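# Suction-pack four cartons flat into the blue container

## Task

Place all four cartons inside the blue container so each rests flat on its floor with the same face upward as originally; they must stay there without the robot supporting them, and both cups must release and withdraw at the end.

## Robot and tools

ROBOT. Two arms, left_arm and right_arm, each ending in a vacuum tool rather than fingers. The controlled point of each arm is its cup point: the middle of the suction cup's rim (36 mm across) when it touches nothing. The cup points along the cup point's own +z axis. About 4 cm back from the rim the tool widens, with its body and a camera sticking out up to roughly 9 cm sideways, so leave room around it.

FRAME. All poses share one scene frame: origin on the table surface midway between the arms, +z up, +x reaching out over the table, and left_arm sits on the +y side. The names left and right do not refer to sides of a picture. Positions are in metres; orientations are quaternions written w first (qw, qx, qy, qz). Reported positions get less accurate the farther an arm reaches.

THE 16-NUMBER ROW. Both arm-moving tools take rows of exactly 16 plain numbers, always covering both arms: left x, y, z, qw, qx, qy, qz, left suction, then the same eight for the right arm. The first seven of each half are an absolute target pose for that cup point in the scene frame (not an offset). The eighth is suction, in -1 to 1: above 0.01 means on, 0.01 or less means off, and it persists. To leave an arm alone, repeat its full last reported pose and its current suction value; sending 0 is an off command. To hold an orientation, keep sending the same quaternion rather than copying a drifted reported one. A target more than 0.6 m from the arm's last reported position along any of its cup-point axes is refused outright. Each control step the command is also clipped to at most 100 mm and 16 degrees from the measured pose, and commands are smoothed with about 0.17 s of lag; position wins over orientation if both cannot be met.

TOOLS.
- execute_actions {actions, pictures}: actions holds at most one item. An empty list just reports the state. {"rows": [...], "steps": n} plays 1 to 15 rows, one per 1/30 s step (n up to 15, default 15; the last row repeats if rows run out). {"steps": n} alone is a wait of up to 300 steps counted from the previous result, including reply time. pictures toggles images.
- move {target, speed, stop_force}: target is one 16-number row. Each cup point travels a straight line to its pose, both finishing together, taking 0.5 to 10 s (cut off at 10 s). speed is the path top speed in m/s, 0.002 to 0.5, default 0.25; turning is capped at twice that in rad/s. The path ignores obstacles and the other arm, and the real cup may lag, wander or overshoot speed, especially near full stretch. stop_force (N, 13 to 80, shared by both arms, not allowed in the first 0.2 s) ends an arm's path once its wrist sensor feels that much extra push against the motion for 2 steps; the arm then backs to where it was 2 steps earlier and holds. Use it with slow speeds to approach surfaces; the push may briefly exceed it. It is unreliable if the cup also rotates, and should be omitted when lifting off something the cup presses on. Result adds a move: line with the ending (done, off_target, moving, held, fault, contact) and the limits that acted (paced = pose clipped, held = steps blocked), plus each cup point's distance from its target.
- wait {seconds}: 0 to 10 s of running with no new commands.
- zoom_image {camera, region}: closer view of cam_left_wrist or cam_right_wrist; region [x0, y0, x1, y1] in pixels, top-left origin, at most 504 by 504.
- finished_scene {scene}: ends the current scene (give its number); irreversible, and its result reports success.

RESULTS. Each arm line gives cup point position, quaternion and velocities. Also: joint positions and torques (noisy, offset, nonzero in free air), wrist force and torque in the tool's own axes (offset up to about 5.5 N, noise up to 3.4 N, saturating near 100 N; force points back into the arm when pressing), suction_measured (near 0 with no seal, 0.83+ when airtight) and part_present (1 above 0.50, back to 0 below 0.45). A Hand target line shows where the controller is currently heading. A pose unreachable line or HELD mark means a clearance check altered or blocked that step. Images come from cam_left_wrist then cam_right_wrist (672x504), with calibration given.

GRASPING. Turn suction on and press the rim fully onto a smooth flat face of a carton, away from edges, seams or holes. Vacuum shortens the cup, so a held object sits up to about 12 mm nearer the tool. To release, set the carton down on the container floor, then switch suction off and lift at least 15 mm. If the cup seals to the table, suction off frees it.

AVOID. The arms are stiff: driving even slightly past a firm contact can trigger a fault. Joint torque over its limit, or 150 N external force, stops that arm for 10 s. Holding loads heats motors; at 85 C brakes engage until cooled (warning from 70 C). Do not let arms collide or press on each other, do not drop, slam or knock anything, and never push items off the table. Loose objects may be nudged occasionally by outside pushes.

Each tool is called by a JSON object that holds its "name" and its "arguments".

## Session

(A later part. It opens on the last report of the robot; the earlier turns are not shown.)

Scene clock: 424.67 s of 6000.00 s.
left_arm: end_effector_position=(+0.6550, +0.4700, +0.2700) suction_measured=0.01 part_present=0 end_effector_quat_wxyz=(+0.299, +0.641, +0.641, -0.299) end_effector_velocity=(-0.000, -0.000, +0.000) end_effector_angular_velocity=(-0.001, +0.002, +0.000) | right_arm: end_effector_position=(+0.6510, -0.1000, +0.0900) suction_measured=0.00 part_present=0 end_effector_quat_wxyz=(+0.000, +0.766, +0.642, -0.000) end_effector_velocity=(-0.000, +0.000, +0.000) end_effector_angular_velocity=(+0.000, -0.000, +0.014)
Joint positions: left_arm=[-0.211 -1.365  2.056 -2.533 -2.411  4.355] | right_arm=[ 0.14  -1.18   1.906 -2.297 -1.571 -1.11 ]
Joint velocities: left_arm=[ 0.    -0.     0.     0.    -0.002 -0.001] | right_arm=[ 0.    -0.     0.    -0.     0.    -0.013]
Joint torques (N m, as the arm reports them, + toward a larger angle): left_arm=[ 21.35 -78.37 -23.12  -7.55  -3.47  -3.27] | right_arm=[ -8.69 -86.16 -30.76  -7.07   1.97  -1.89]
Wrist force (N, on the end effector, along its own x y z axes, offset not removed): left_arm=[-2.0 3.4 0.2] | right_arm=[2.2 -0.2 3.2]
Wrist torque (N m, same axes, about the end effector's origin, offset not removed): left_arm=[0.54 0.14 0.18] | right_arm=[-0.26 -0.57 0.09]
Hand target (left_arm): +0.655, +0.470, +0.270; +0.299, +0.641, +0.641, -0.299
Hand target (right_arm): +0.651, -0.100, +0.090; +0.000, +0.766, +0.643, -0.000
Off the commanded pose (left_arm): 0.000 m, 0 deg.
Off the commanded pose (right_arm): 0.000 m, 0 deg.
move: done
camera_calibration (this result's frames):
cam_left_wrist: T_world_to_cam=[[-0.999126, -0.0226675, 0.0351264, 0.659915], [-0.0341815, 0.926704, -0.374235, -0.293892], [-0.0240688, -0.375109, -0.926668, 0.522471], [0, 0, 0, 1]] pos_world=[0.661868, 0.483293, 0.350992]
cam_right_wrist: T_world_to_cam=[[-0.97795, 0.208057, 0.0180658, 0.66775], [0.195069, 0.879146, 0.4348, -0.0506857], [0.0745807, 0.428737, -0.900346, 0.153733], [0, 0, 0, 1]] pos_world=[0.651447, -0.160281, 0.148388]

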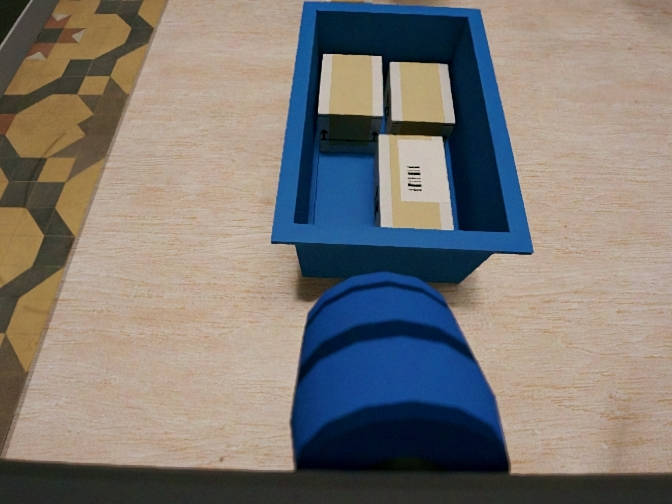

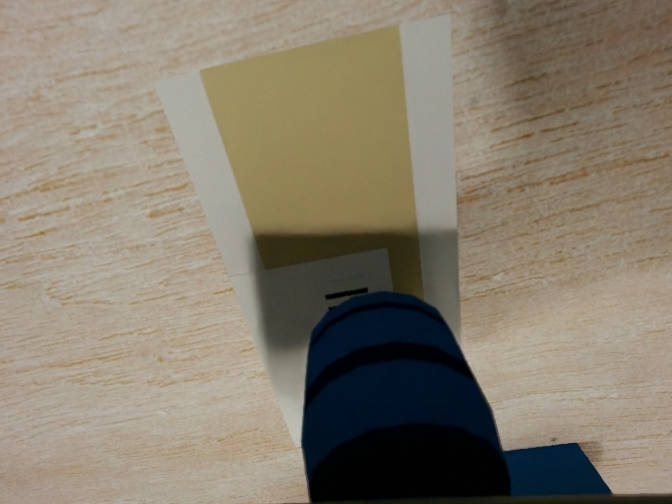

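{"name": "move", "arguments": {"target": [0.655,0.47,0.27,0.299,0.641,0.641,-0.299,0,0.652,-0.1,0.072,0,0.7071,0.7071,0,1], "speed": 0.1}}

{"name": "move", "arguments": {"target": [0.655,0.47,0.27,0.299,0.641,0.641,-0.299,0,0.652,-0.1,0.04,0,0.7071,0.7071,0,1], "speed": 0.012, "stop_force": 13}}

{"name": "move", "arguments": {"target": [0.655,0.47,0.27,0.299,0.641,0.641,-0.299,0,0.652,-0.1,0.19,0,0.7071,0.7071,0,1], "speed": 0.15}}

{"name": "move", "arguments": {"target": [0.655,0.47,0.27,0.299,0.641,0.641,-0.299,0,0.653,0.29,0.19,0,0.7071,0.7071,0,1], "speed": 0.25}}

{"name": "move", "arguments": {"target": [0.655,0.47,0.27,0.299,0.641,0.641,-0.299,0,0.653,0.29,0.13,0,0.7071,0.7071,0,1], "speed": 0.04, "stop_force": 13}}

Scene clock: 437.80 s of 6000.00 s.
left_arm: end_effector_position=(+0.6550, +0.4700, +0.2700) suction_measured=0.01 part_present=0 end_effector_quat_wxyz=(+0.299, +0.641, +0.641, -0.299) end_effector_velocity=(+0.001, -0.000, +0.001) end_effector_angular_velocity=(+0.000, -0.001, +0.000) | right_arm: end_effector_position=(+0.6520, -0.1000, +0.0721) suction_measured=0.00 part_present=0 end_effector_quat_wxyz=(+0.000, +0.708, +0.707, -0.000) end_effector_velocity=(-0.000, -0.000, -0.002) end_effector_angular_velocity=(+0.000, +0.001, +0.012)
Joint positions: left_arm=[-0.211 -1.365  2.056 -2.533 -2.411  4.355] | right_arm=[ 0.14  -1.158  1.914 -2.327 -1.571 -1.284]
Joint velocities: left_arm=[ 0.     0.    -0.001  0.     0.     0.   ] | right_arm=[-0.     0.002  0.001 -0.002  0.001 -0.013]
Joint torques (N m, as the arm reports them, + toward a larger angle): left_arm=[ 21.38 -76.77 -23.68  -7.65  -3.45  -2.92] | right_arm=[ -7.35 -62.75 -29.74  -7.32   2.18  -1.92]
Wrist force (N, on the end effector, along its own x y z axes, offset not removed): left_arm=[-0.1 -0.4 2.4] | right_arm=[0.5 1.3 3.4]
Wrist torque (N m, same axes, about the end effector's origin, offset not removed): left_arm=[0.03 -0.06 0.37] | right_arm=[0.04 -0.22 0.07]
Hand target (left_arm): +0.655, +0.470, +0.270; +0.299, +0.641, +0.641, -0.299
Hand target (right_arm): +0.652, -0.100, +0.072; +0.000, +0.707, +0.707, -0.000
Off the commanded pose (left_arm): 0.000 m, 0 deg.
Off the commanded pose (right_arm): 0.000 m, 0 deg.
After step 90, 8.87 s passed at rest.
move: done
camera_calibration (this result's frames):
cam_left_wrist: T_world_to_cam=[[-0.999126, -0.0226678, 0.0351269, 0.659915], [-0.0341819, 0.926703, -0.374236, -0.293891], [-0.0240691, -0.37511, -0.926668, 0.522472], [0, 0, 0, 1]] pos_world=[0.661867, 0.483293, 0.350992]
cam_right_wrist: T_world_to_cam=[[-0.999209, 0.0354298, 0.018069, 0.665679], [0.0397622, 0.899692, 0.43471, 0.0602468], [-0.000854867, 0.435084, -0.900389, 0.187416], [0, 0, 0, 1]] pos_world=[0.662917, -0.15933, 0.13053]

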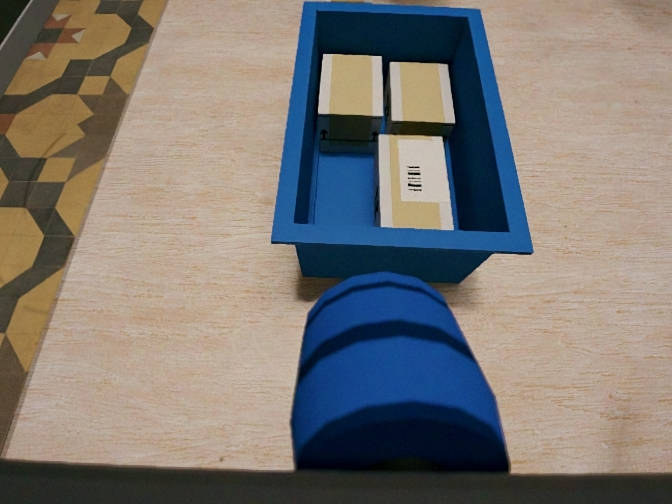

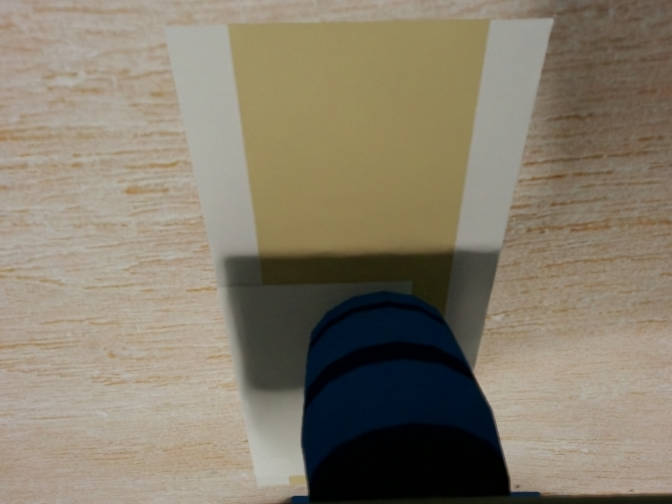

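Scene clock: 440.13 s of 6000.00 s.
left_arm: end_effector_position=(+0.6550, +0.4700, +0.2700) suction_measured=0.01 part_present=0 end_effector_quat_wxyz=(+0.299, +0.641, +0.641, -0.299) end_effector_velocity=(+0.000, -0.000, +0.001) end_effector_angular_velocity=(-0.001, +0.002, +0.001) | right_arm: end_effector_position=(+0.6521, -0.1000, +0.0490) suction_measured=0.88 part_present=1 end_effector_quat_wxyz=(+0.000, +0.707, +0.707, +0.000) end_effector_velocity=(-0.002, +0.000, +0.002) end_effector_angular_velocity=(-0.001, +0.005, +0.001)
Joint positions: left_arm=[-0.211 -1.365  2.056 -2.533 -2.411  4.355] | right_arm=[ 0.14  -1.129  1.925 -2.367 -1.571 -1.285]
Joint velocities: left_arm=[ 0.     0.    -0.001  0.    -0.001 -0.003] | right_arm=[ 0.    -0.003 -0.001  0.008  0.    -0.   ]
Joint torques (N m, as the arm reports them, + toward a larger angle): left_arm=[ 21.55 -77.87 -22.98  -7.48  -3.41  -3.11] | right_arm=[ -5.52 -57.84 -20.01   4.37   1.97  -0.61]
Wrist force (N, on the end effector, along its own x y z axes, offset not removed): left_arm=[-2.5 1.9 -0.6] | right_arm=[3.4 4.5 -36.1]
Wrist torque (N m, same axes, about the end effector's origin, offset not removed): left_arm=[0.54 0.31 0.14] | right_arm=[0.30 -0.65 0.06]
Hand target (left_arm): +0.655, +0.470, +0.270; +0.299, +0.641, +0.641, -0.299
Hand target (right_arm): +0.652, -0.100, +0.049; +0.000, +0.707, +0.707, +0.000
Off the commanded pose (left_arm): 0.000 m, 0 deg.
Off the commanded pose (right_arm): 0.009 m, 0 deg.
move: contact (right_arm)
camera_calibration (this result's frames):
cam_left_wrist: T_world_to_cam=[[-0.999126, -0.0226678, 0.035127, 0.659915], [-0.034182, 0.926703, -0.374236, -0.293891], [-0.0240691, -0.37511, -0.926668, 0.522472], [0, 0, 0, 1]] pos_world=[0.661867, 0.483293, 0.350992]
cam_right_wrist: T_world_to_cam=[[-0.999252, 0.0343531, 0.0177289, 0.66614], [0.0386449, 0.899625, 0.43495, 0.0709755], [-0.00100749, 0.43531, -0.90028, 0.166634], [0, 0, 0, 1]] pos_world=[0.663067, -0.159273, 0.107336]

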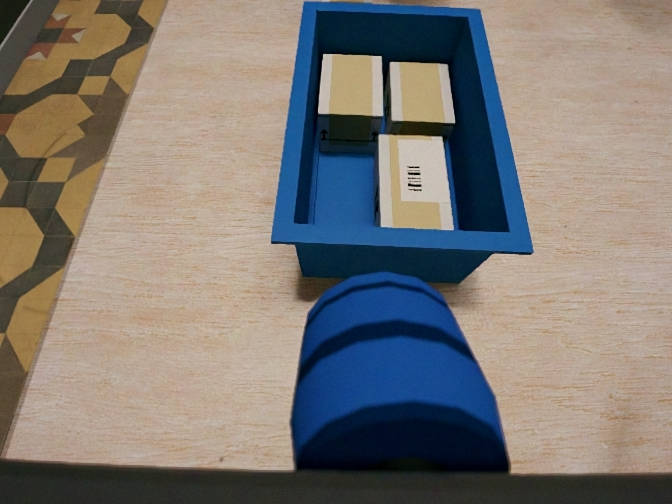

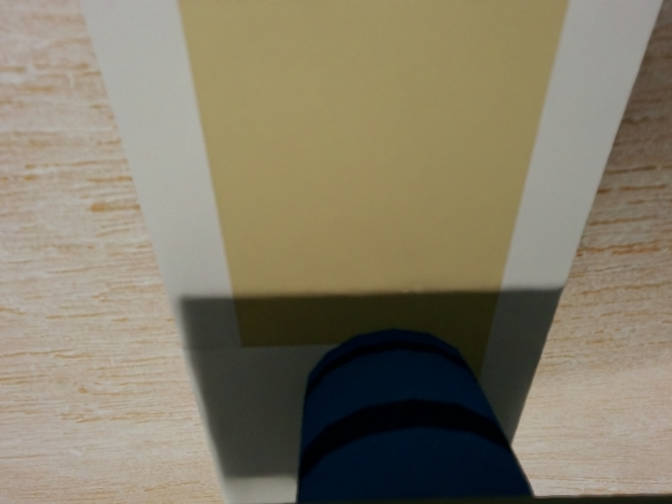

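Scene clock: 441.63 s of 6000.00 s.
left_arm: end_effector_position=(+0.6550, +0.4700, +0.2700) suction_measured=0.01 part_present=0 end_effector_quat_wxyz=(+0.299, +0.641, +0.641, -0.299) end_effector_velocity=(+0.000, +0.000, -0.000) end_effector_angular_velocity=(+0.001, -0.001, -0.000) | right_arm: end_effector_position=(+0.6518, -0.1000, +0.1898) suction_measured=0.88 part_present=1 end_effector_quat_wxyz=(-0.000, +0.707, +0.707, +0.000) end_effector_velocity=(-0.000, -0.000, +0.003) end_effector_angular_velocity=(-0.000, +0.001, -0.000)
Joint positions: left_arm=[-0.211 -1.365  2.056 -2.533 -2.411  4.355] | right_arm=[ 0.14  -1.28   1.834 -2.124 -1.571 -1.286]
Joint velocities: left_arm=[ 0.     0.    -0.    -0.     0.001  0.001] | right_arm=[-0.    -0.002 -0.003  0.006 -0.    -0.   ]
Joint torques (N m, as the arm reports them, + toward a larger angle): left_arm=[ 21.11 -77.81 -22.95  -7.5   -3.22  -3.21] | right_arm=[ -8.06 -81.19 -51.26  -0.59   1.43  -1.94]
Wrist force (N, on the end effector, along its own x y z axes, offset not removed): left_arm=[-2.5 -1.6 1.2] | right_arm=[2.1 2.3 6.0]
Wrist torque (N m, same axes, about the end effector's origin, offset not removed): left_arm=[-0.14 0.21 0.07] | right_arm=[0.13 -0.42 0.04]
Hand target (left_arm): +0.655, +0.470, +0.270; +0.299, +0.641, +0.641, -0.299
Hand target (right_arm): +0.652, -0.100, +0.190; +0.000, +0.707, +0.707, +0.000
Off the commanded pose (left_arm): 0.000 m, 0 deg.
Off the commanded pose (right_arm): 0.000 m, 0 deg.
move: done
camera_calibration (this result's frames):
cam_left_wrist: T_world_to_cam=[[-0.999126, -0.0226679, 0.0351268, 0.659915], [-0.034182, 0.926703, -0.374236, -0.293891], [-0.0240689, -0.37511, -0.926668, 0.522472], [0, 0, 0, 1]] pos_world=[0.661867, 0.483293, 0.350992]
cam_right_wrist: T_world_to_cam=[[-0.999261, 0.0339201, 0.0180992, 0.663236], [0.0384163, 0.899657, 0.434904, 0.00990701], [-0.00153106, 0.435278, -0.900295, 0.293752], [0, 0, 0, 1]] pos_world=[0.662815, -0.159274, 0.248151]

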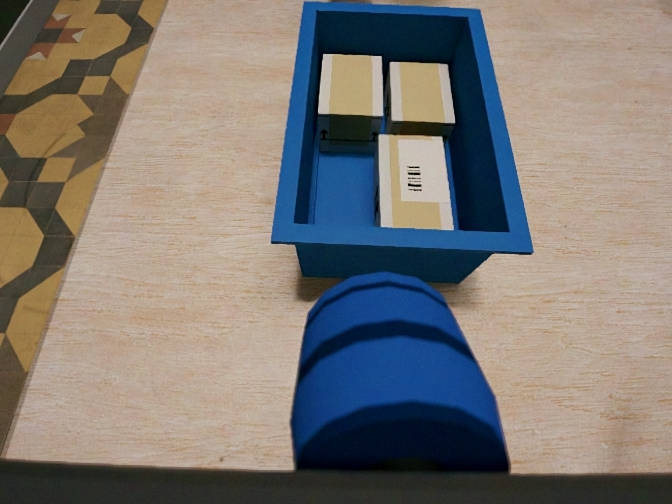

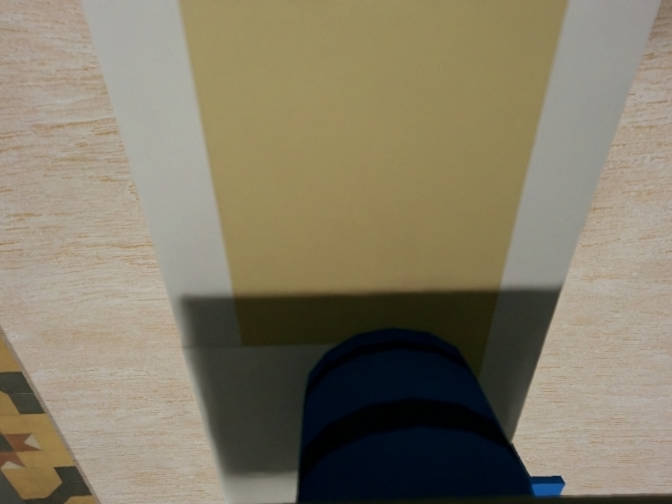

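Scene clock: 443.83 s of 6000.00 s.
left_arm: end_effector_position=(+0.6550, +0.4700, +0.2700) suction_measured=0.01 part_present=0 end_effector_quat_wxyz=(+0.299, +0.641, +0.641, -0.299) end_effector_velocity=(+0.001, -0.000, +0.000) end_effector_angular_velocity=(+0.000, -0.000, +0.001) | right_arm: end_effector_position=(+0.6520, +0.2896, +0.1901) suction_measured=0.88 part_present=1 end_effector_quat_wxyz=(-0.000, +0.707, +0.707, -0.000) end_effector_velocity=(+0.001, +0.002, +0.001) end_effector_angular_velocity=(-0.000, -0.001, -0.001)
Joint positions: left_arm=[-0.211 -1.365  2.056 -2.533 -2.411  4.355] | right_arm=[ 0.524 -0.911  1.263 -1.922 -1.571 -0.902]
Joint velocities: left_arm=[ 0.    -0.    -0.001  0.     0.001 -0.001] | right_arm=[ 0.001  0.003 -0.007  0.004 -0.001  0.002]
Joint torques (N m, as the arm reports them, + toward a larger angle): left_arm=[ 21.26 -78.17 -22.97  -7.42  -3.55  -2.87] | right_arm=[ 10.65 -94.88 -54.52  -1.49  -1.95   1.67]
Wrist force (N, on the end effector, along its own x y z axes, offset not removed): left_arm=[-0.1 0.9 -3.3] | right_arm=[2.0 3.6 7.3]
Wrist torque (N m, same axes, about the end effector's origin, offset not removed): left_arm=[0.15 -0.13 0.08] | right_arm=[0.29 -0.54 0.12]
Hand target (left_arm): +0.655, +0.470, +0.270; +0.299, +0.641, +0.641, -0.299
Hand target (right_arm): +0.652, +0.290, +0.190; -0.000, +0.707, +0.707, -0.000
Off the commanded pose (left_arm): 0.000 m, 0 deg.
Off the commanded pose (right_arm): 0.001 m, 0 deg.
move: done
camera_calibration (this result's frames):
cam_left_wrist: T_world_to_cam=[[-0.999126, -0.022668, 0.0351267, 0.659915], [-0.034182, 0.926703, -0.374236, -0.293891], [-0.0240689, -0.37511, -0.926668, 0.522472], [0, 0, 0, 1]] pos_world=[0.661867, 0.483293, 0.350992]
cam_right_wrist: T_world_to_cam=[[-0.99925, 0.0339937, 0.0185292, 0.650109], [0.0386691, 0.899784, 0.434619, -0.340902], [-0.00189801, 0.43501, -0.900424, 0.124829], [0, 0, 0, 1]] pos_world=[0.663041, 0.230337, 0.248515]

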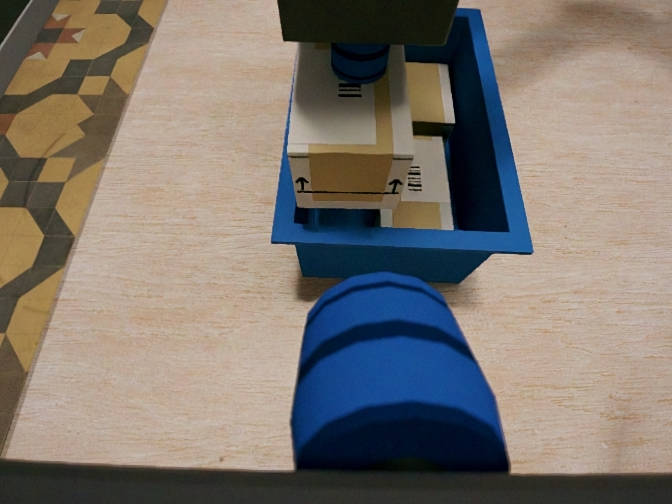

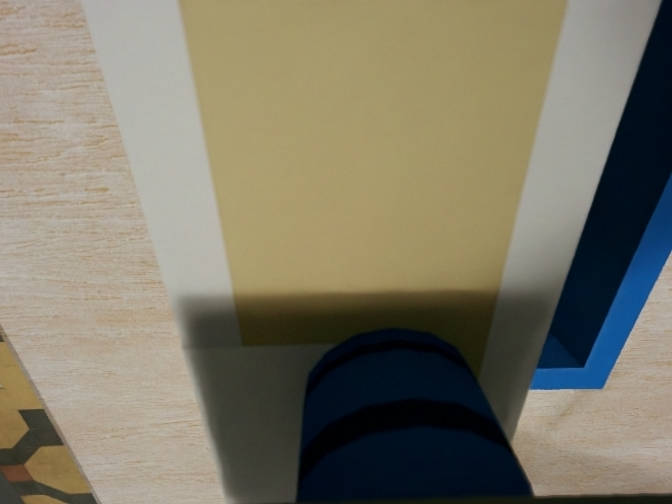

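Scene clock: 445.73 s of 6000.00 s.
left_arm: end_effector_position=(+0.6550, +0.4700, +0.2700) suction_measured=0.01 part_present=0 end_effector_quat_wxyz=(+0.299, +0.641, +0.641, -0.299) end_effector_velocity=(-0.000, -0.000, -0.000) end_effector_angular_velocity=(-0.001, +0.000, -0.000) | right_arm: end_effector_position=(+0.6530, +0.2900, +0.1302) suction_measured=0.88 part_present=1 end_effector_quat_wxyz=(-0.000, +0.707, +0.707, -0.000) end_effector_velocity=(-0.000, +0.000, -0.001) end_effector_angular_velocity=(+0.000, -0.000, +0.000)
Joint positions: left_arm=[-0.211 -1.365  2.056 -2.533 -2.411  4.355] | right_arm=[ 0.524 -0.871  1.307 -2.007 -1.571 -0.902]
Joint velocities: left_arm=[ 0.    -0.     0.     0.    -0.001  0.   ] | right_arm=[ 0.     0.001  0.001 -0.002 -0.    -0.   ]
Joint torques (N m, as the arm reports them, + toward a larger angle): left_arm=[ 20.71 -77.98 -23.36  -7.45  -3.33  -2.91] | right_arm=[ -7.32 -93.95 -40.98  -8.04  -2.    -2.08]
Wrist force (N, on the end effector, along its own x y z axes, offset not removed): left_arm=[-4.7 -2.5 -0.5] | right_arm=[2.8 1.0 5.2]
Wrist torque (N m, same axes, about the end effector's origin, offset not removed): left_arm=[-0.19 0.69 0.15] | right_arm=[0.04 -0.63 0.12]
Hand target (left_arm): +0.655, +0.470, +0.270; +0.299, +0.641, +0.641, -0.299
Hand target (right_arm): +0.653, +0.290, +0.130; -0.000, +0.707, +0.707, -0.000
Off the commanded pose (left_arm): 0.000 m, 0 deg.
Off the commanded pose (right_arm): 0.000 m, 0 deg.
move: done
camera_calibration (this result's frames):
cam_left_wrist: T_world_to_cam=[[-0.999126, -0.022668, 0.0351267, 0.659915], [-0.0341821, 0.926703, -0.374236, -0.293891], [-0.0240689, -0.37511, -0.926668, 0.522471], [0, 0, 0, 1]] pos_world=[0.661867, 0.483293, 0.350992]
cam_right_wrist: T_world_to_cam=[[-0.999258, 0.033993, 0.0181165, 0.652273], [0.0384894, 0.899668, 0.434875, -0.31517], [-0.00151614, 0.43525, -0.900308, 0.0703782], [0, 0, 0, 1]] pos_world=[0.664026, 0.230744, 0.188605]

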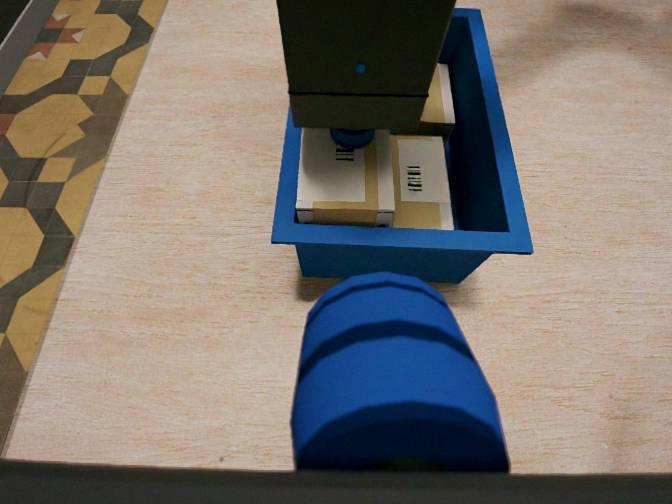

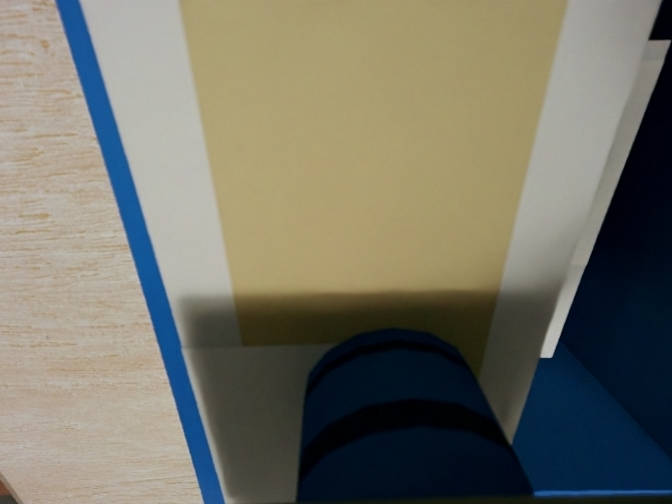

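{"name": "move", "arguments": {"target": [0.655,0.47,0.27,0.299,0.641,0.641,-0.299,0,0.652,0.29,0.085,0,0.7071,0.7071,0,1], "speed": 0.025, "stop_force": 13}}

{"name": "move", "arguments": {"target": [0.655,0.47,0.27,0.299,0.641,0.641,-0.299,0,0.652,0.29,0.04,0,0.7071,0.7071,0,1], "speed": 0.008, "stop_force": 13}}

Scene clock: 468.40 s of 6000.00 s.
left_arm: end_effector_position=(+0.6550, +0.4700, +0.2700) suction_measured=0.01 part_present=0 end_effector_quat_wxyz=(+0.299, +0.641, +0.641, -0.299) end_effector_velocity=(+0.000, -0.000, +0.000) end_effector_angular_velocity=(-0.000, -0.002, -0.001) | right_arm: end_effector_position=(+0.6520, +0.2900, +0.0853) suction_measured=0.88 part_present=1 end_effector_quat_wxyz=(-0.000, +0.707, +0.707, -0.000) end_effector_velocity=(-0.000, +0.000, -0.002) end_effector_angular_velocity=(+0.001, -0.000, +0.001)
Joint positions: left_arm=[-0.211 -1.365  2.056 -2.533 -2.411  4.355] | right_arm=[ 0.524 -0.838  1.336 -2.069 -1.571 -0.901]
Joint velocities: left_arm=[ 0.     0.    -0.001  0.    -0.     0.002] | right_arm=[ 0.     0.002  0.002 -0.004  0.001 -0.   ]
Joint torques (N m, as the arm reports them, + toward a larger angle): left_arm=[ 21.32 -78.1  -23.35  -7.12  -3.22  -2.62] | right_arm=[ 11.81 -95.97 -39.93  -7.4   -2.14   1.68]
Wrist force (N, on the end effector, along its own x y z axes, offset not removed): left_arm=[-1.5 2.7 -4.1] | right_arm=[1.4 1.7 6.5]
Wrist torque (N m, same axes, about the end effector's origin, offset not removed): left_arm=[0.55 0.23 0.20] | right_arm=[0.05 -0.35 0.08]
Hand target (left_arm): +0.655, +0.470, +0.270; +0.299, +0.641, +0.641, -0.299
Hand target (right_arm): +0.652, +0.290, +0.085; -0.000, +0.707, +0.707, -0.000
Off the commanded pose (left_arm): 0.000 m, 0 deg.
Off the commanded pose (right_arm): 0.000 m, 0 deg.
After step 90, 17.53 s passed at rest.
move: done
camera_calibration (this result's frames):
cam_left_wrist: T_world_to_cam=[[-0.999126, -0.022668, 0.0351269, 0.659915], [-0.0341822, 0.926703, -0.374236, -0.293891], [-0.024069, -0.37511, -0.926668, 0.522472], [0, 0, 0, 1]] pos_world=[0.661867, 0.483293, 0.350992]
cam_right_wrist: T_world_to_cam=[[-0.999258, 0.0339938, 0.0181194, 0.652085], [0.0384914, 0.899669, 0.434873, -0.295567], [-0.00151852, 0.435248, -0.90031, 0.0298984], [0, 0, 0, 1]] pos_world=[0.663023, 0.230732, 0.143636]

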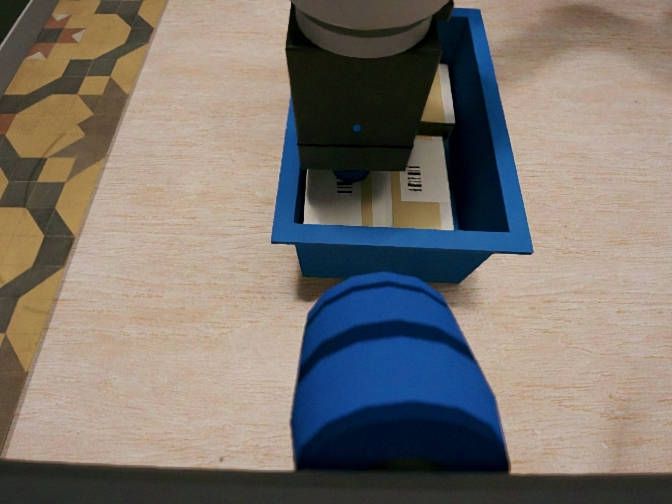

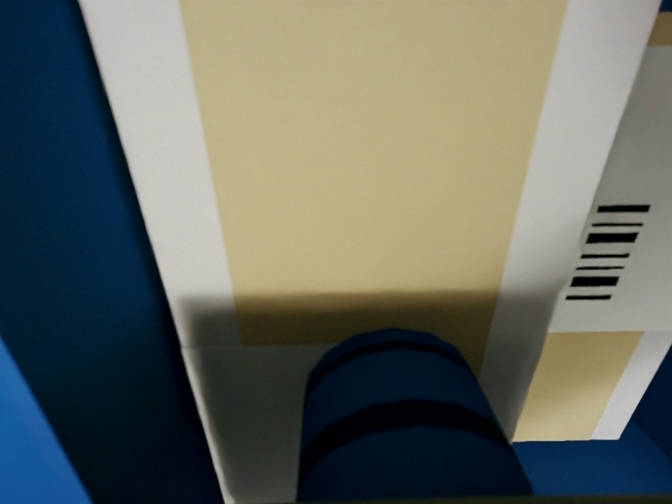

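Scene clock: 470.47 s of 6000.00 s.
left_arm: end_effector_position=(+0.6550, +0.4700, +0.2700) suction_measured=0.01 part_present=0 end_effector_quat_wxyz=(+0.299, +0.641, +0.641, -0.299) end_effector_velocity=(+0.000, -0.000, +0.000) end_effector_angular_velocity=(-0.000, -0.000, +0.000) | right_arm: end_effector_position=(+0.6521, +0.2901, +0.0718) suction_measured=0.88 part_present=1 end_effector_quat_wxyz=(+0.000, +0.707, +0.707, +0.000) end_effector_velocity=(-0.000, -0.002, +0.003) end_effector_angular_velocity=(-0.003, +0.003, -0.001)
Joint positions: left_arm=[-0.211 -1.365  2.056 -2.533 -2.411  4.355] | right_arm=[ 0.524 -0.827  1.343 -2.087 -1.571 -0.901]
Joint velocities: left_arm=[-0.  0. -0. -0. -0. -0.] | right_arm=[-0.001 -0.003 -0.001  0.008 -0.    -0.   ]
Joint torques (N m, as the arm reports them, + toward a larger angle): left_arm=[ 19.9  -76.99 -23.62  -7.34  -3.33  -2.79] | right_arm=[  9.51 -97.98 -39.22   0.74  -1.85   1.77]
Wrist force (N, on the end effector, along its own x y z axes, offset not removed): left_arm=[-2.6 -1.4 -1.3] | right_arm=[0.1 -1.1 -14.9]
Wrist torque (N m, same axes, about the end effector's origin, offset not removed): left_arm=[-0.31 0.36 0.12] | right_arm=[-0.15 -0.12 0.12]
Hand target (left_arm): +0.655, +0.470, +0.270; +0.299, +0.641, +0.641, -0.299
Hand target (right_arm): +0.652, +0.290, +0.072; +0.000, +0.707, +0.707, +0.000
Off the commanded pose (left_arm): 0.000 m, 0 deg.
Off the commanded pose (right_arm): 0.032 m, 0 deg.
move: contact (right_arm)
camera_calibration (this result's frames):
cam_left_wrist: T_world_to_cam=[[-0.999126, -0.0226679, 0.0351269, 0.659915], [-0.0341821, 0.926703, -0.374236, -0.293891], [-0.024069, -0.37511, -0.926668, 0.522471], [0, 0, 0, 1]] pos_world=[0.661867, 0.483293, 0.350992]
cam_right_wrist: T_world_to_cam=[[-0.999261, 0.033977, 0.0179648, 0.652366], [0.0384092, 0.899615, 0.434992, -0.28967], [-0.00138165, 0.435361, -0.900255, 0.0176066], [0, 0, 0, 1]] pos_world=[0.663034, 0.230761, 0.130135]

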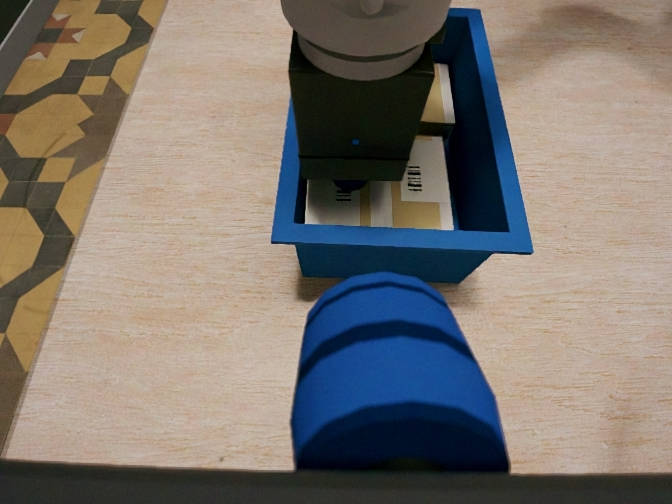

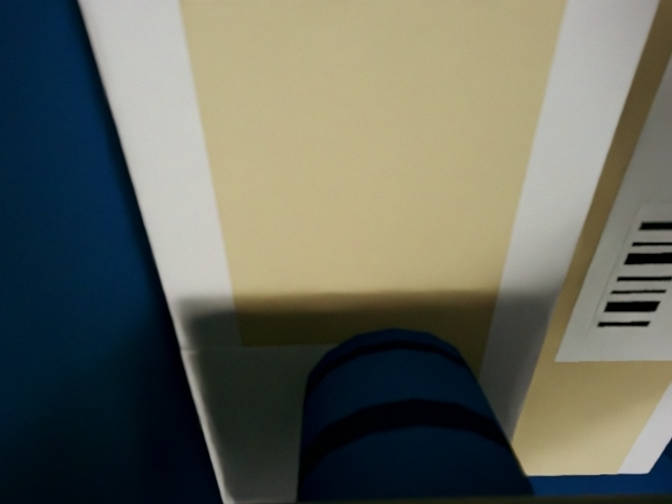

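{"name": "zoom_image", "arguments": {"camera": "cam_left_wrist", "region": [270,150,470,250]}}

Region (270, 150, 470, 250) of cam_left_wrist's 672x504 image, scaled by 2.520, with more detail than that image has.

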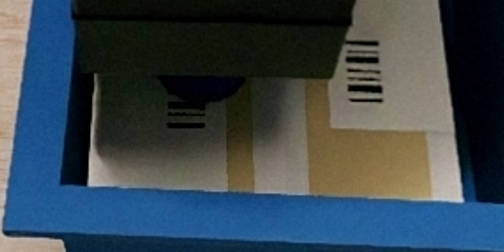

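{"name": "execute_actions", "arguments": {"actions": [{"rows":[[0.655,0.47,0.27,0.299,0.641,0.641,-0.299,0,0.652,0.29,0.073,0,0.7071,0.7071,0,0]],"steps":10}]}}

{"name": "move", "arguments": {"target": [0.655,0.47,0.27,0.299,0.641,0.641,-0.299,0,0.652,0.29,0.2,0,0.7071,0.7071,0,0], "speed": 0.15}}

{"name": "move", "arguments": {"target": [0.655,0.47,0.27,0.299,0.641,0.641,-0.299,0,0.6,-0.2,0.25,0,0.7071,0.7071,0,0], "speed": 0.4}}

Scene clock: 508.37 s of 6000.00 s.
left_arm: end_effector_position=(+0.6550, +0.4700, +0.2700) suction_measured=0.01 part_present=0 end_effector_quat_wxyz=(+0.299, +0.641, +0.641, -0.299) end_effector_velocity=(+0.000, -0.000, +0.000) end_effector_angular_velocity=(-0.000, +0.001, +0.001) | right_arm: end_effector_position=(+0.6520, +0.2900, +0.0730) suction_measured=0.00 part_present=0 end_effector_quat_wxyz=(+0.000, +0.707, +0.707, +0.000) end_effector_velocity=(-0.001, +0.000, +0.001) end_effector_angular_velocity=(-0.001, +0.002, +0.000)
Joint positions: left_arm=[-0.211 -1.365  2.056 -2.533 -2.411  4.355] | right_arm=[ 0.524 -0.828  1.342 -2.086 -1.571 -0.901]
Joint velocities: left_arm=[ 0.     0.    -0.     0.    -0.    -0.002] | right_arm=[ 0.    -0.001 -0.     0.003  0.001  0.   ]
Joint torques (N m, as the arm reports them, + toward a larger angle): left_arm=[ 20.71 -78.09 -24.13  -7.36  -3.33  -2.19] | right_arm=[ -9.63 -99.62 -40.09   0.8   -1.61   1.94]
Wrist force (N, on the end effector, along its own x y z axes, offset not removed): left_arm=[-4.0 3.2 -1.0] | right_arm=[-1.0 -1.6 -13.0]
Wrist torque (N m, same axes, about the end effector's origin, offset not removed): left_arm=[0.81 0.72 0.06] | right_arm=[-0.09 -0.14 0.05]
Hand target (left_arm): +0.655, +0.470, +0.270; +0.299, +0.641, +0.641, -0.299
Hand target (right_arm): +0.652, +0.290, +0.073; +0.000, +0.707, +0.707, +0.000
Off the commanded pose (left_arm): 0.000 m, 0 deg.
Off the commanded pose (right_arm): 0.000 m, 0 deg.
Steps of this call (steps 1 to 90: nothing new was sent; then 34.57 s passed at rest; steps 91 to 100: all 10 steps of this action). Readings (end_effector_position | what the end effector reports):
91: left_arm (+0.6550, +0.4700, +0.2700) | right_arm (+0.6521, +0.2901, +0.0722) | left_arm suction_measured=0.01 part_present=0 | right_arm suction_measured=0.44 part_present=0
92: left_arm (+0.6550, +0.4700, +0.2700) | right_arm (+0.6521, +0.2901, +0.0723) | left_arm suction_measured=0.01 part_present=0 | right_arm suction_measured=0.05 part_present=0
94: left_arm (+0.6550, +0.4700, +0.2700) | right_arm (+0.6521, +0.2901, +0.0727) | left_arm suction_measured=0.01 part_present=0 | right_arm suction_measured=0.00 part_present=0
98: left_arm (+0.6550, +0.4700, +0.2700) | right_arm (+0.6520, +0.2900, +0.0730) | left_arm suction_measured=0.01 part_present=0 | right_arm suction_measured=0.00 part_present=0
100: the state above
camera_calibration (this result's frames):
cam_left_wrist: T_world_to_cam=[[-0.999126, -0.0226679, 0.0351267, 0.659915], [-0.034182, 0.926703, -0.374236, -0.293891], [-0.0240688, -0.37511, -0.926668, 0.522472], [0, 0, 0, 1]] pos_world=[0.661867, 0.483293, 0.350992]
cam_right_wrist: T_world_to_cam=[[-0.999259, 0.0339854, 0.0180401, 0.652296], [0.0384494, 0.899641, 0.434934, -0.290201], [-0.00144821, 0.435306, -0.900282, 0.0188027], [0, 0, 0, 1]] pos_world=[0.662998, 0.230723, 0.131379]

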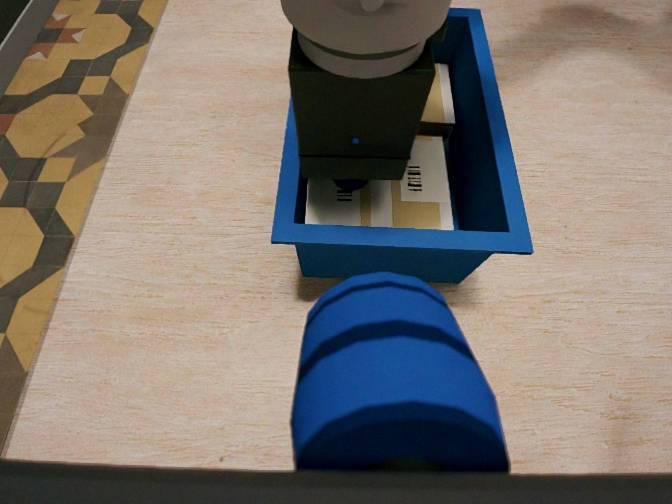

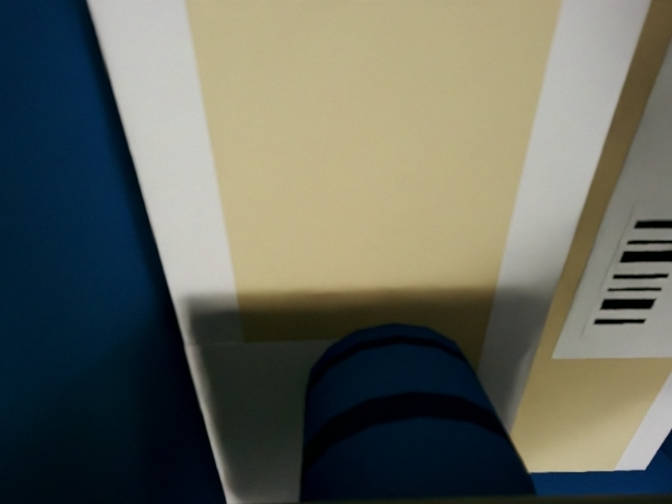

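Scene clock: 510.00 s of 6000.00 s.
left_arm: end_effector_position=(+0.6550, +0.4700, +0.2700) suction_measured=0.01 part_present=0 end_effector_quat_wxyz=(+0.299, +0.641, +0.641, -0.299) end_effector_velocity=(+0.000, +0.000, +0.000) end_effector_angular_velocity=(+0.001, -0.000, +0.001) | right_arm: end_effector_position=(+0.6519, +0.2899, +0.1997) suction_measured=0.00 part_present=0 end_effector_quat_wxyz=(+0.000, +0.707, +0.707, +0.000) end_effector_velocity=(-0.000, +0.001, +0.003) end_effector_angular_velocity=(+0.000, +0.001, +0.000)
Joint positions: left_arm=[-0.211 -1.365  2.056 -2.533 -2.411  4.355] | right_arm=[ 0.524 -0.917  1.255 -1.909 -1.571 -0.901]
Joint velocities: left_arm=[ 0.    -0.    -0.001  0.     0.001 -0.001] | right_arm=[ 0.001 -0.001 -0.003  0.005  0.     0.   ]
Joint torques (N m, as the arm reports them, + toward a larger angle): left_arm=[ 21.55 -76.23 -23.28  -7.2   -3.21  -2.38] | right_arm=[   3.75 -113.9   -50.97   -0.28    0.2    -0.83]
Wrist force (N, on the end effector, along its own x y z axes, offset not removed): left_arm=[-0.4 2.8 2.0] | right_arm=[2.1 2.0 3.9]
Wrist torque (N m, same axes, about the end effector's origin, offset not removed): left_arm=[0.53 -0.22 0.05] | right_arm=[0.05 -0.49 0.06]
Hand target (left_arm): +0.655, +0.470, +0.270; +0.299, +0.641, +0.641, -0.299
Hand target (right_arm): +0.652, +0.290, +0.200; +0.000, +0.707, +0.707, +0.000
Off the commanded pose (left_arm): 0.000 m, 0 deg.
Off the commanded pose (right_arm): 0.000 m, 0 deg.
move: done
camera_calibration (this result's frames):
cam_left_wrist: T_world_to_cam=[[-0.999126, -0.0226679, 0.0351267, 0.659915], [-0.034182, 0.926703, -0.374236, -0.293891], [-0.0240688, -0.37511, -0.926668, 0.522472], [0, 0, 0, 1]] pos_world=[0.661867, 0.483293, 0.350992]
cam_right_wrist: T_world_to_cam=[[-0.999257, 0.0340306, 0.0181056, 0.649865], [0.0385186, 0.899662, 0.434884, -0.345265], [-0.00148956, 0.435258, -0.900305, 0.132981], [0, 0, 0, 1]] pos_world=[0.662879, 0.230626, 0.258107]

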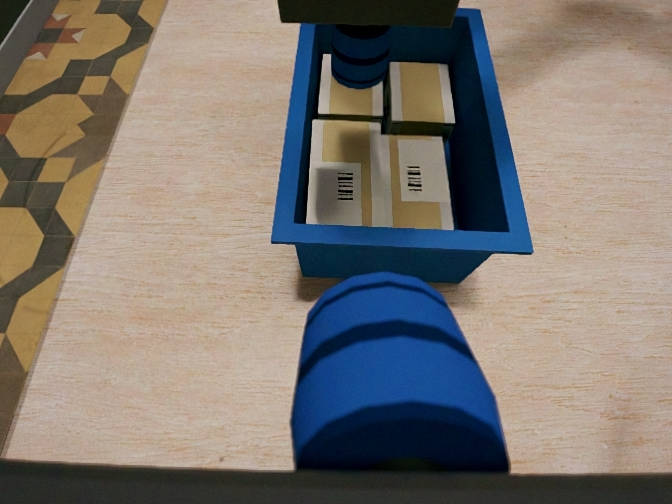

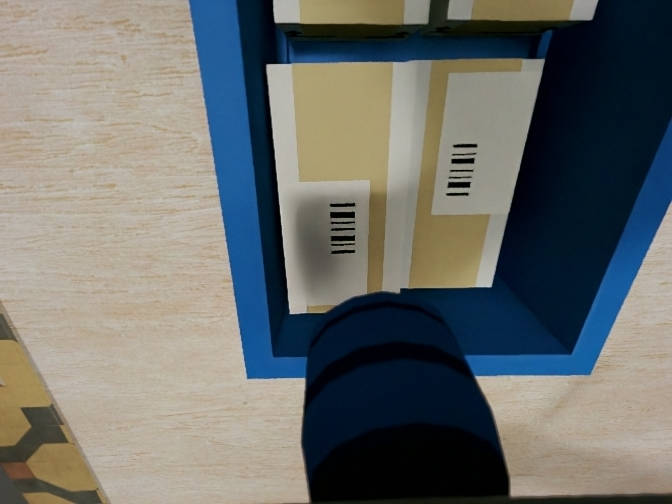

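Scene clock: 512.00 s of 6000.00 s.
left_arm: end_effector_position=(+0.6550, +0.4700, +0.2700) suction_measured=0.01 part_present=0 end_effector_quat_wxyz=(+0.299, +0.641, +0.641, -0.299) end_effector_velocity=(-0.000, -0.000, +0.000) end_effector_angular_velocity=(-0.001, +0.001, +0.000) | right_arm: end_effector_position=(+0.6011, -0.1998, +0.2498) suction_measured=0.00 part_present=0 end_effector_quat_wxyz=(+0.000, +0.707, +0.707, +0.000) end_effector_velocity=(-0.000, -0.002, +0.000) end_effector_angular_velocity=(-0.000, +0.000, +0.001)
Joint positions: left_arm=[-0.211 -1.365  2.056 -2.533 -2.411  4.355] | right_arm=[ 0.023 -1.47   1.948 -2.05  -1.571 -1.403]
Joint velocities: left_arm=[-0.    -0.     0.    -0.    -0.001 -0.001] | right_arm=[-0.003 -0.002  0.002  0.001 -0.    -0.003]
Joint torques (N m, as the arm reports them, + toward a larger angle): left_arm=[ 21.95 -77.22 -23.72  -7.2   -3.22  -2.19] | right_arm=[ -5.35 -62.69 -35.61  -0.76   2.3   -2.09]
Wrist force (N, on the end effector, along its own x y z axes, offset not removed): left_arm=[-4.1 -1.9 -2.1] | right_arm=[2.3 1.4 0.8]
Wrist torque (N m, same axes, about the end effector's origin, offset not removed): left_arm=[-0.30 0.44 -0.04] | right_arm=[0.01 -0.53 0.09]
Hand target (left_arm): +0.655, +0.470, +0.270; +0.299, +0.641, +0.641, -0.299
Hand target (right_arm): +0.601, -0.200, +0.250; +0.000, +0.707, +0.707, +0.000
Off the commanded pose (left_arm): 0.000 m, 0 deg.
Off the commanded pose (right_arm): 0.001 m, 0 deg.
move: done
camera_calibration (this result's frames):
cam_left_wrist: T_world_to_cam=[[-0.999126, -0.0226679, 0.0351267, 0.659915], [-0.034182, 0.926703, -0.374236, -0.293891], [-0.0240688, -0.37511, -0.926668, 0.522472], [0, 0, 0, 1]] pos_world=[0.661867, 0.483293, 0.350992]
cam_right_wrist: T_world_to_cam=[[-0.999269, 0.0340114, 0.0174813, 0.61503], [0.0382298, 0.899504, 0.435237, 0.0755003], [-0.000921489, 0.435587, -0.900146, 0.390836], [0, 0, 0, 1]] pos_world=[0.612054, -0.259074, 0.308197]

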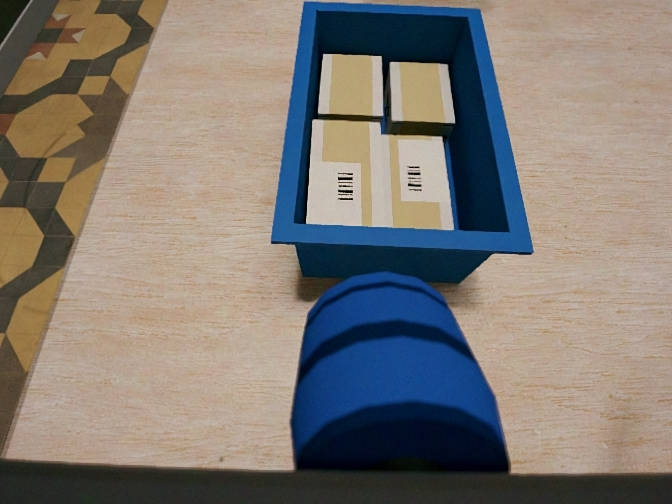

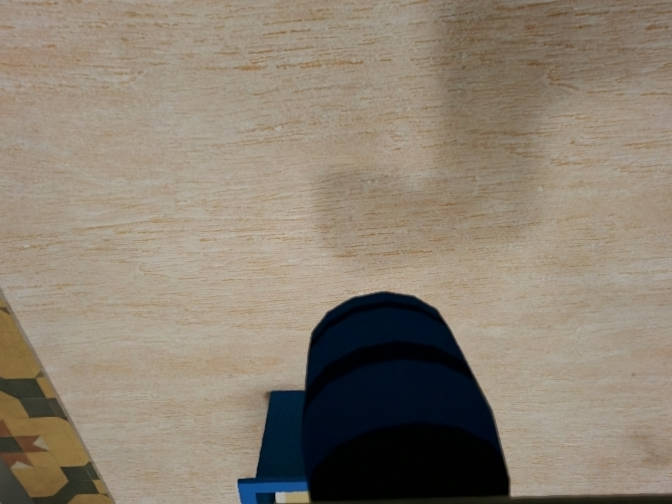

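{"name": "zoom_image", "arguments": {"camera": "cam_left_wrist", "region": [270,40,530,250]}}

Region (270, 40, 530, 250) of cam_left_wrist's 672x504 image, scaled by 1.938, with more detail than that image has; it fills the top 407 rows of this view, and the rest is white.

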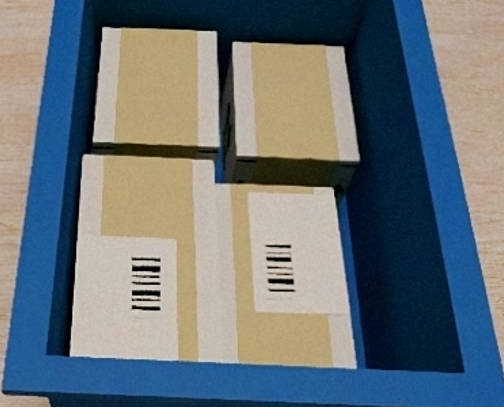

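{"name": "move", "arguments": {"target": [0.62,0.33,0.23,0,0.7071,0.7071,0,0,0.6,-0.2,0.25,0,0.7071,0.7071,0,0], "speed": 0.25}}

Scene clock: 539.67 s of 6000.00 s.
left_arm: end_effector_position=(+0.6199, +0.3302, +0.2303) suction_measured=0.01 part_present=0 end_effector_quat_wxyz=(+0.000, +0.707, +0.707, -0.001) end_effector_velocity=(+0.000, -0.002, +0.000) end_effector_angular_velocity=(+0.011, +0.001, +0.000) | right_arm: end_effector_position=(+0.6000, -0.2000, +0.2500) suction_measured=0.00 part_present=0 end_effector_quat_wxyz=(+0.000, +0.707, +0.707, +0.000) end_effector_velocity=(-0.000, +0.001, -0.000) end_effector_angular_velocity=(+0.001, -0.000, +0.001)
Joint positions: left_arm=[-0.682 -1.391  1.894 -2.075 -1.573  4.006] | right_arm=[ 0.023 -1.472  1.95  -2.049 -1.571 -1.403]
Joint velocities: left_arm=[-0.005  0.003 -0.006  0.011  0.008 -0.006] | right_arm=[ 0.001  0.     0.    -0.001  0.001  0.   ]
Joint torques (N m, as the arm reports them, + toward a larger angle): left_arm=[-17.75 -42.13 -48.48   0.1    2.22  -3.05] | right_arm=[  9.19 -67.03 -37.27  -0.68  -2.15   1.9 ]
Wrist force (N, on the end effector, along its own x y z axes, offset not removed): left_arm=[-1.6 -4.5 0.8] | right_arm=[2.9 3.4 2.5]
Wrist torque (N m, same axes, about the end effector's origin, offset not removed): left_arm=[-0.65 0.06 0.15] | right_arm=[0.38 -0.60 0.05]
Hand target (left_arm): +0.620, +0.330, +0.230; -0.000, +0.707, +0.707, -0.000
Hand target (right_arm): +0.600, -0.200, +0.250; +0.000, +0.707, +0.707, -0.000
Off the commanded pose (left_arm): 0.000 m, 0 deg.
Off the commanded pose (right_arm): 0.000 m, 0 deg.
After step 90, 22.37 s passed at rest.
move: done
camera_calibration (this result's frames):
cam_left_wrist: T_world_to_cam=[[-0.999155, -0.0406829, 0.00590929, 0.635808], [-0.033189, 0.88309, 0.468028, -0.360601], [-0.0242592, 0.467436, -0.883694, 0.144348], [0, 0, 0, 1]] pos_world=[0.626804, 0.276836, 0.292573]
cam_right_wrist: T_world_to_cam=[[-0.999258, 0.0339953, 0.0181127, 0.613762], [0.0384898, 0.899667, 0.434877, 0.0756525], [-0.00151164, 0.435252, -0.900308, 0.391423], [0, 0, 0, 1]] pos_world=[0.610986, -0.259294, 0.308385]

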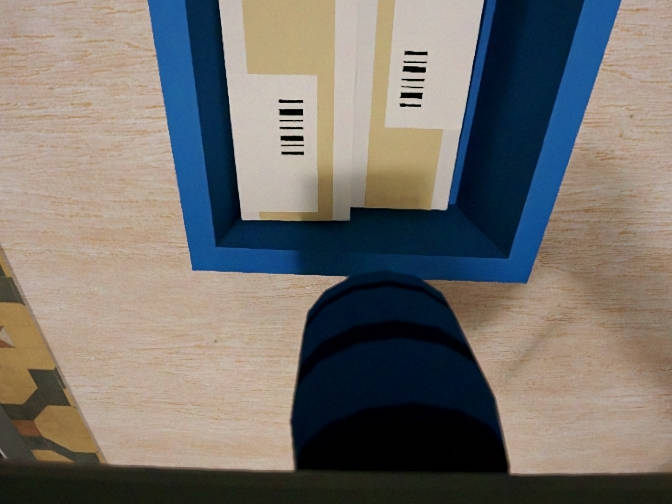

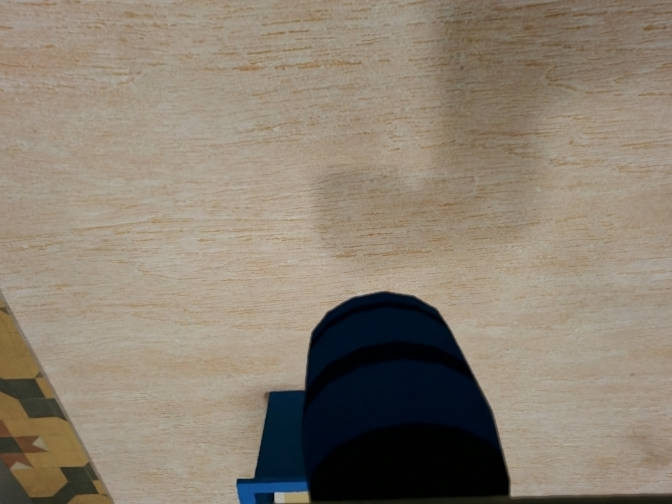

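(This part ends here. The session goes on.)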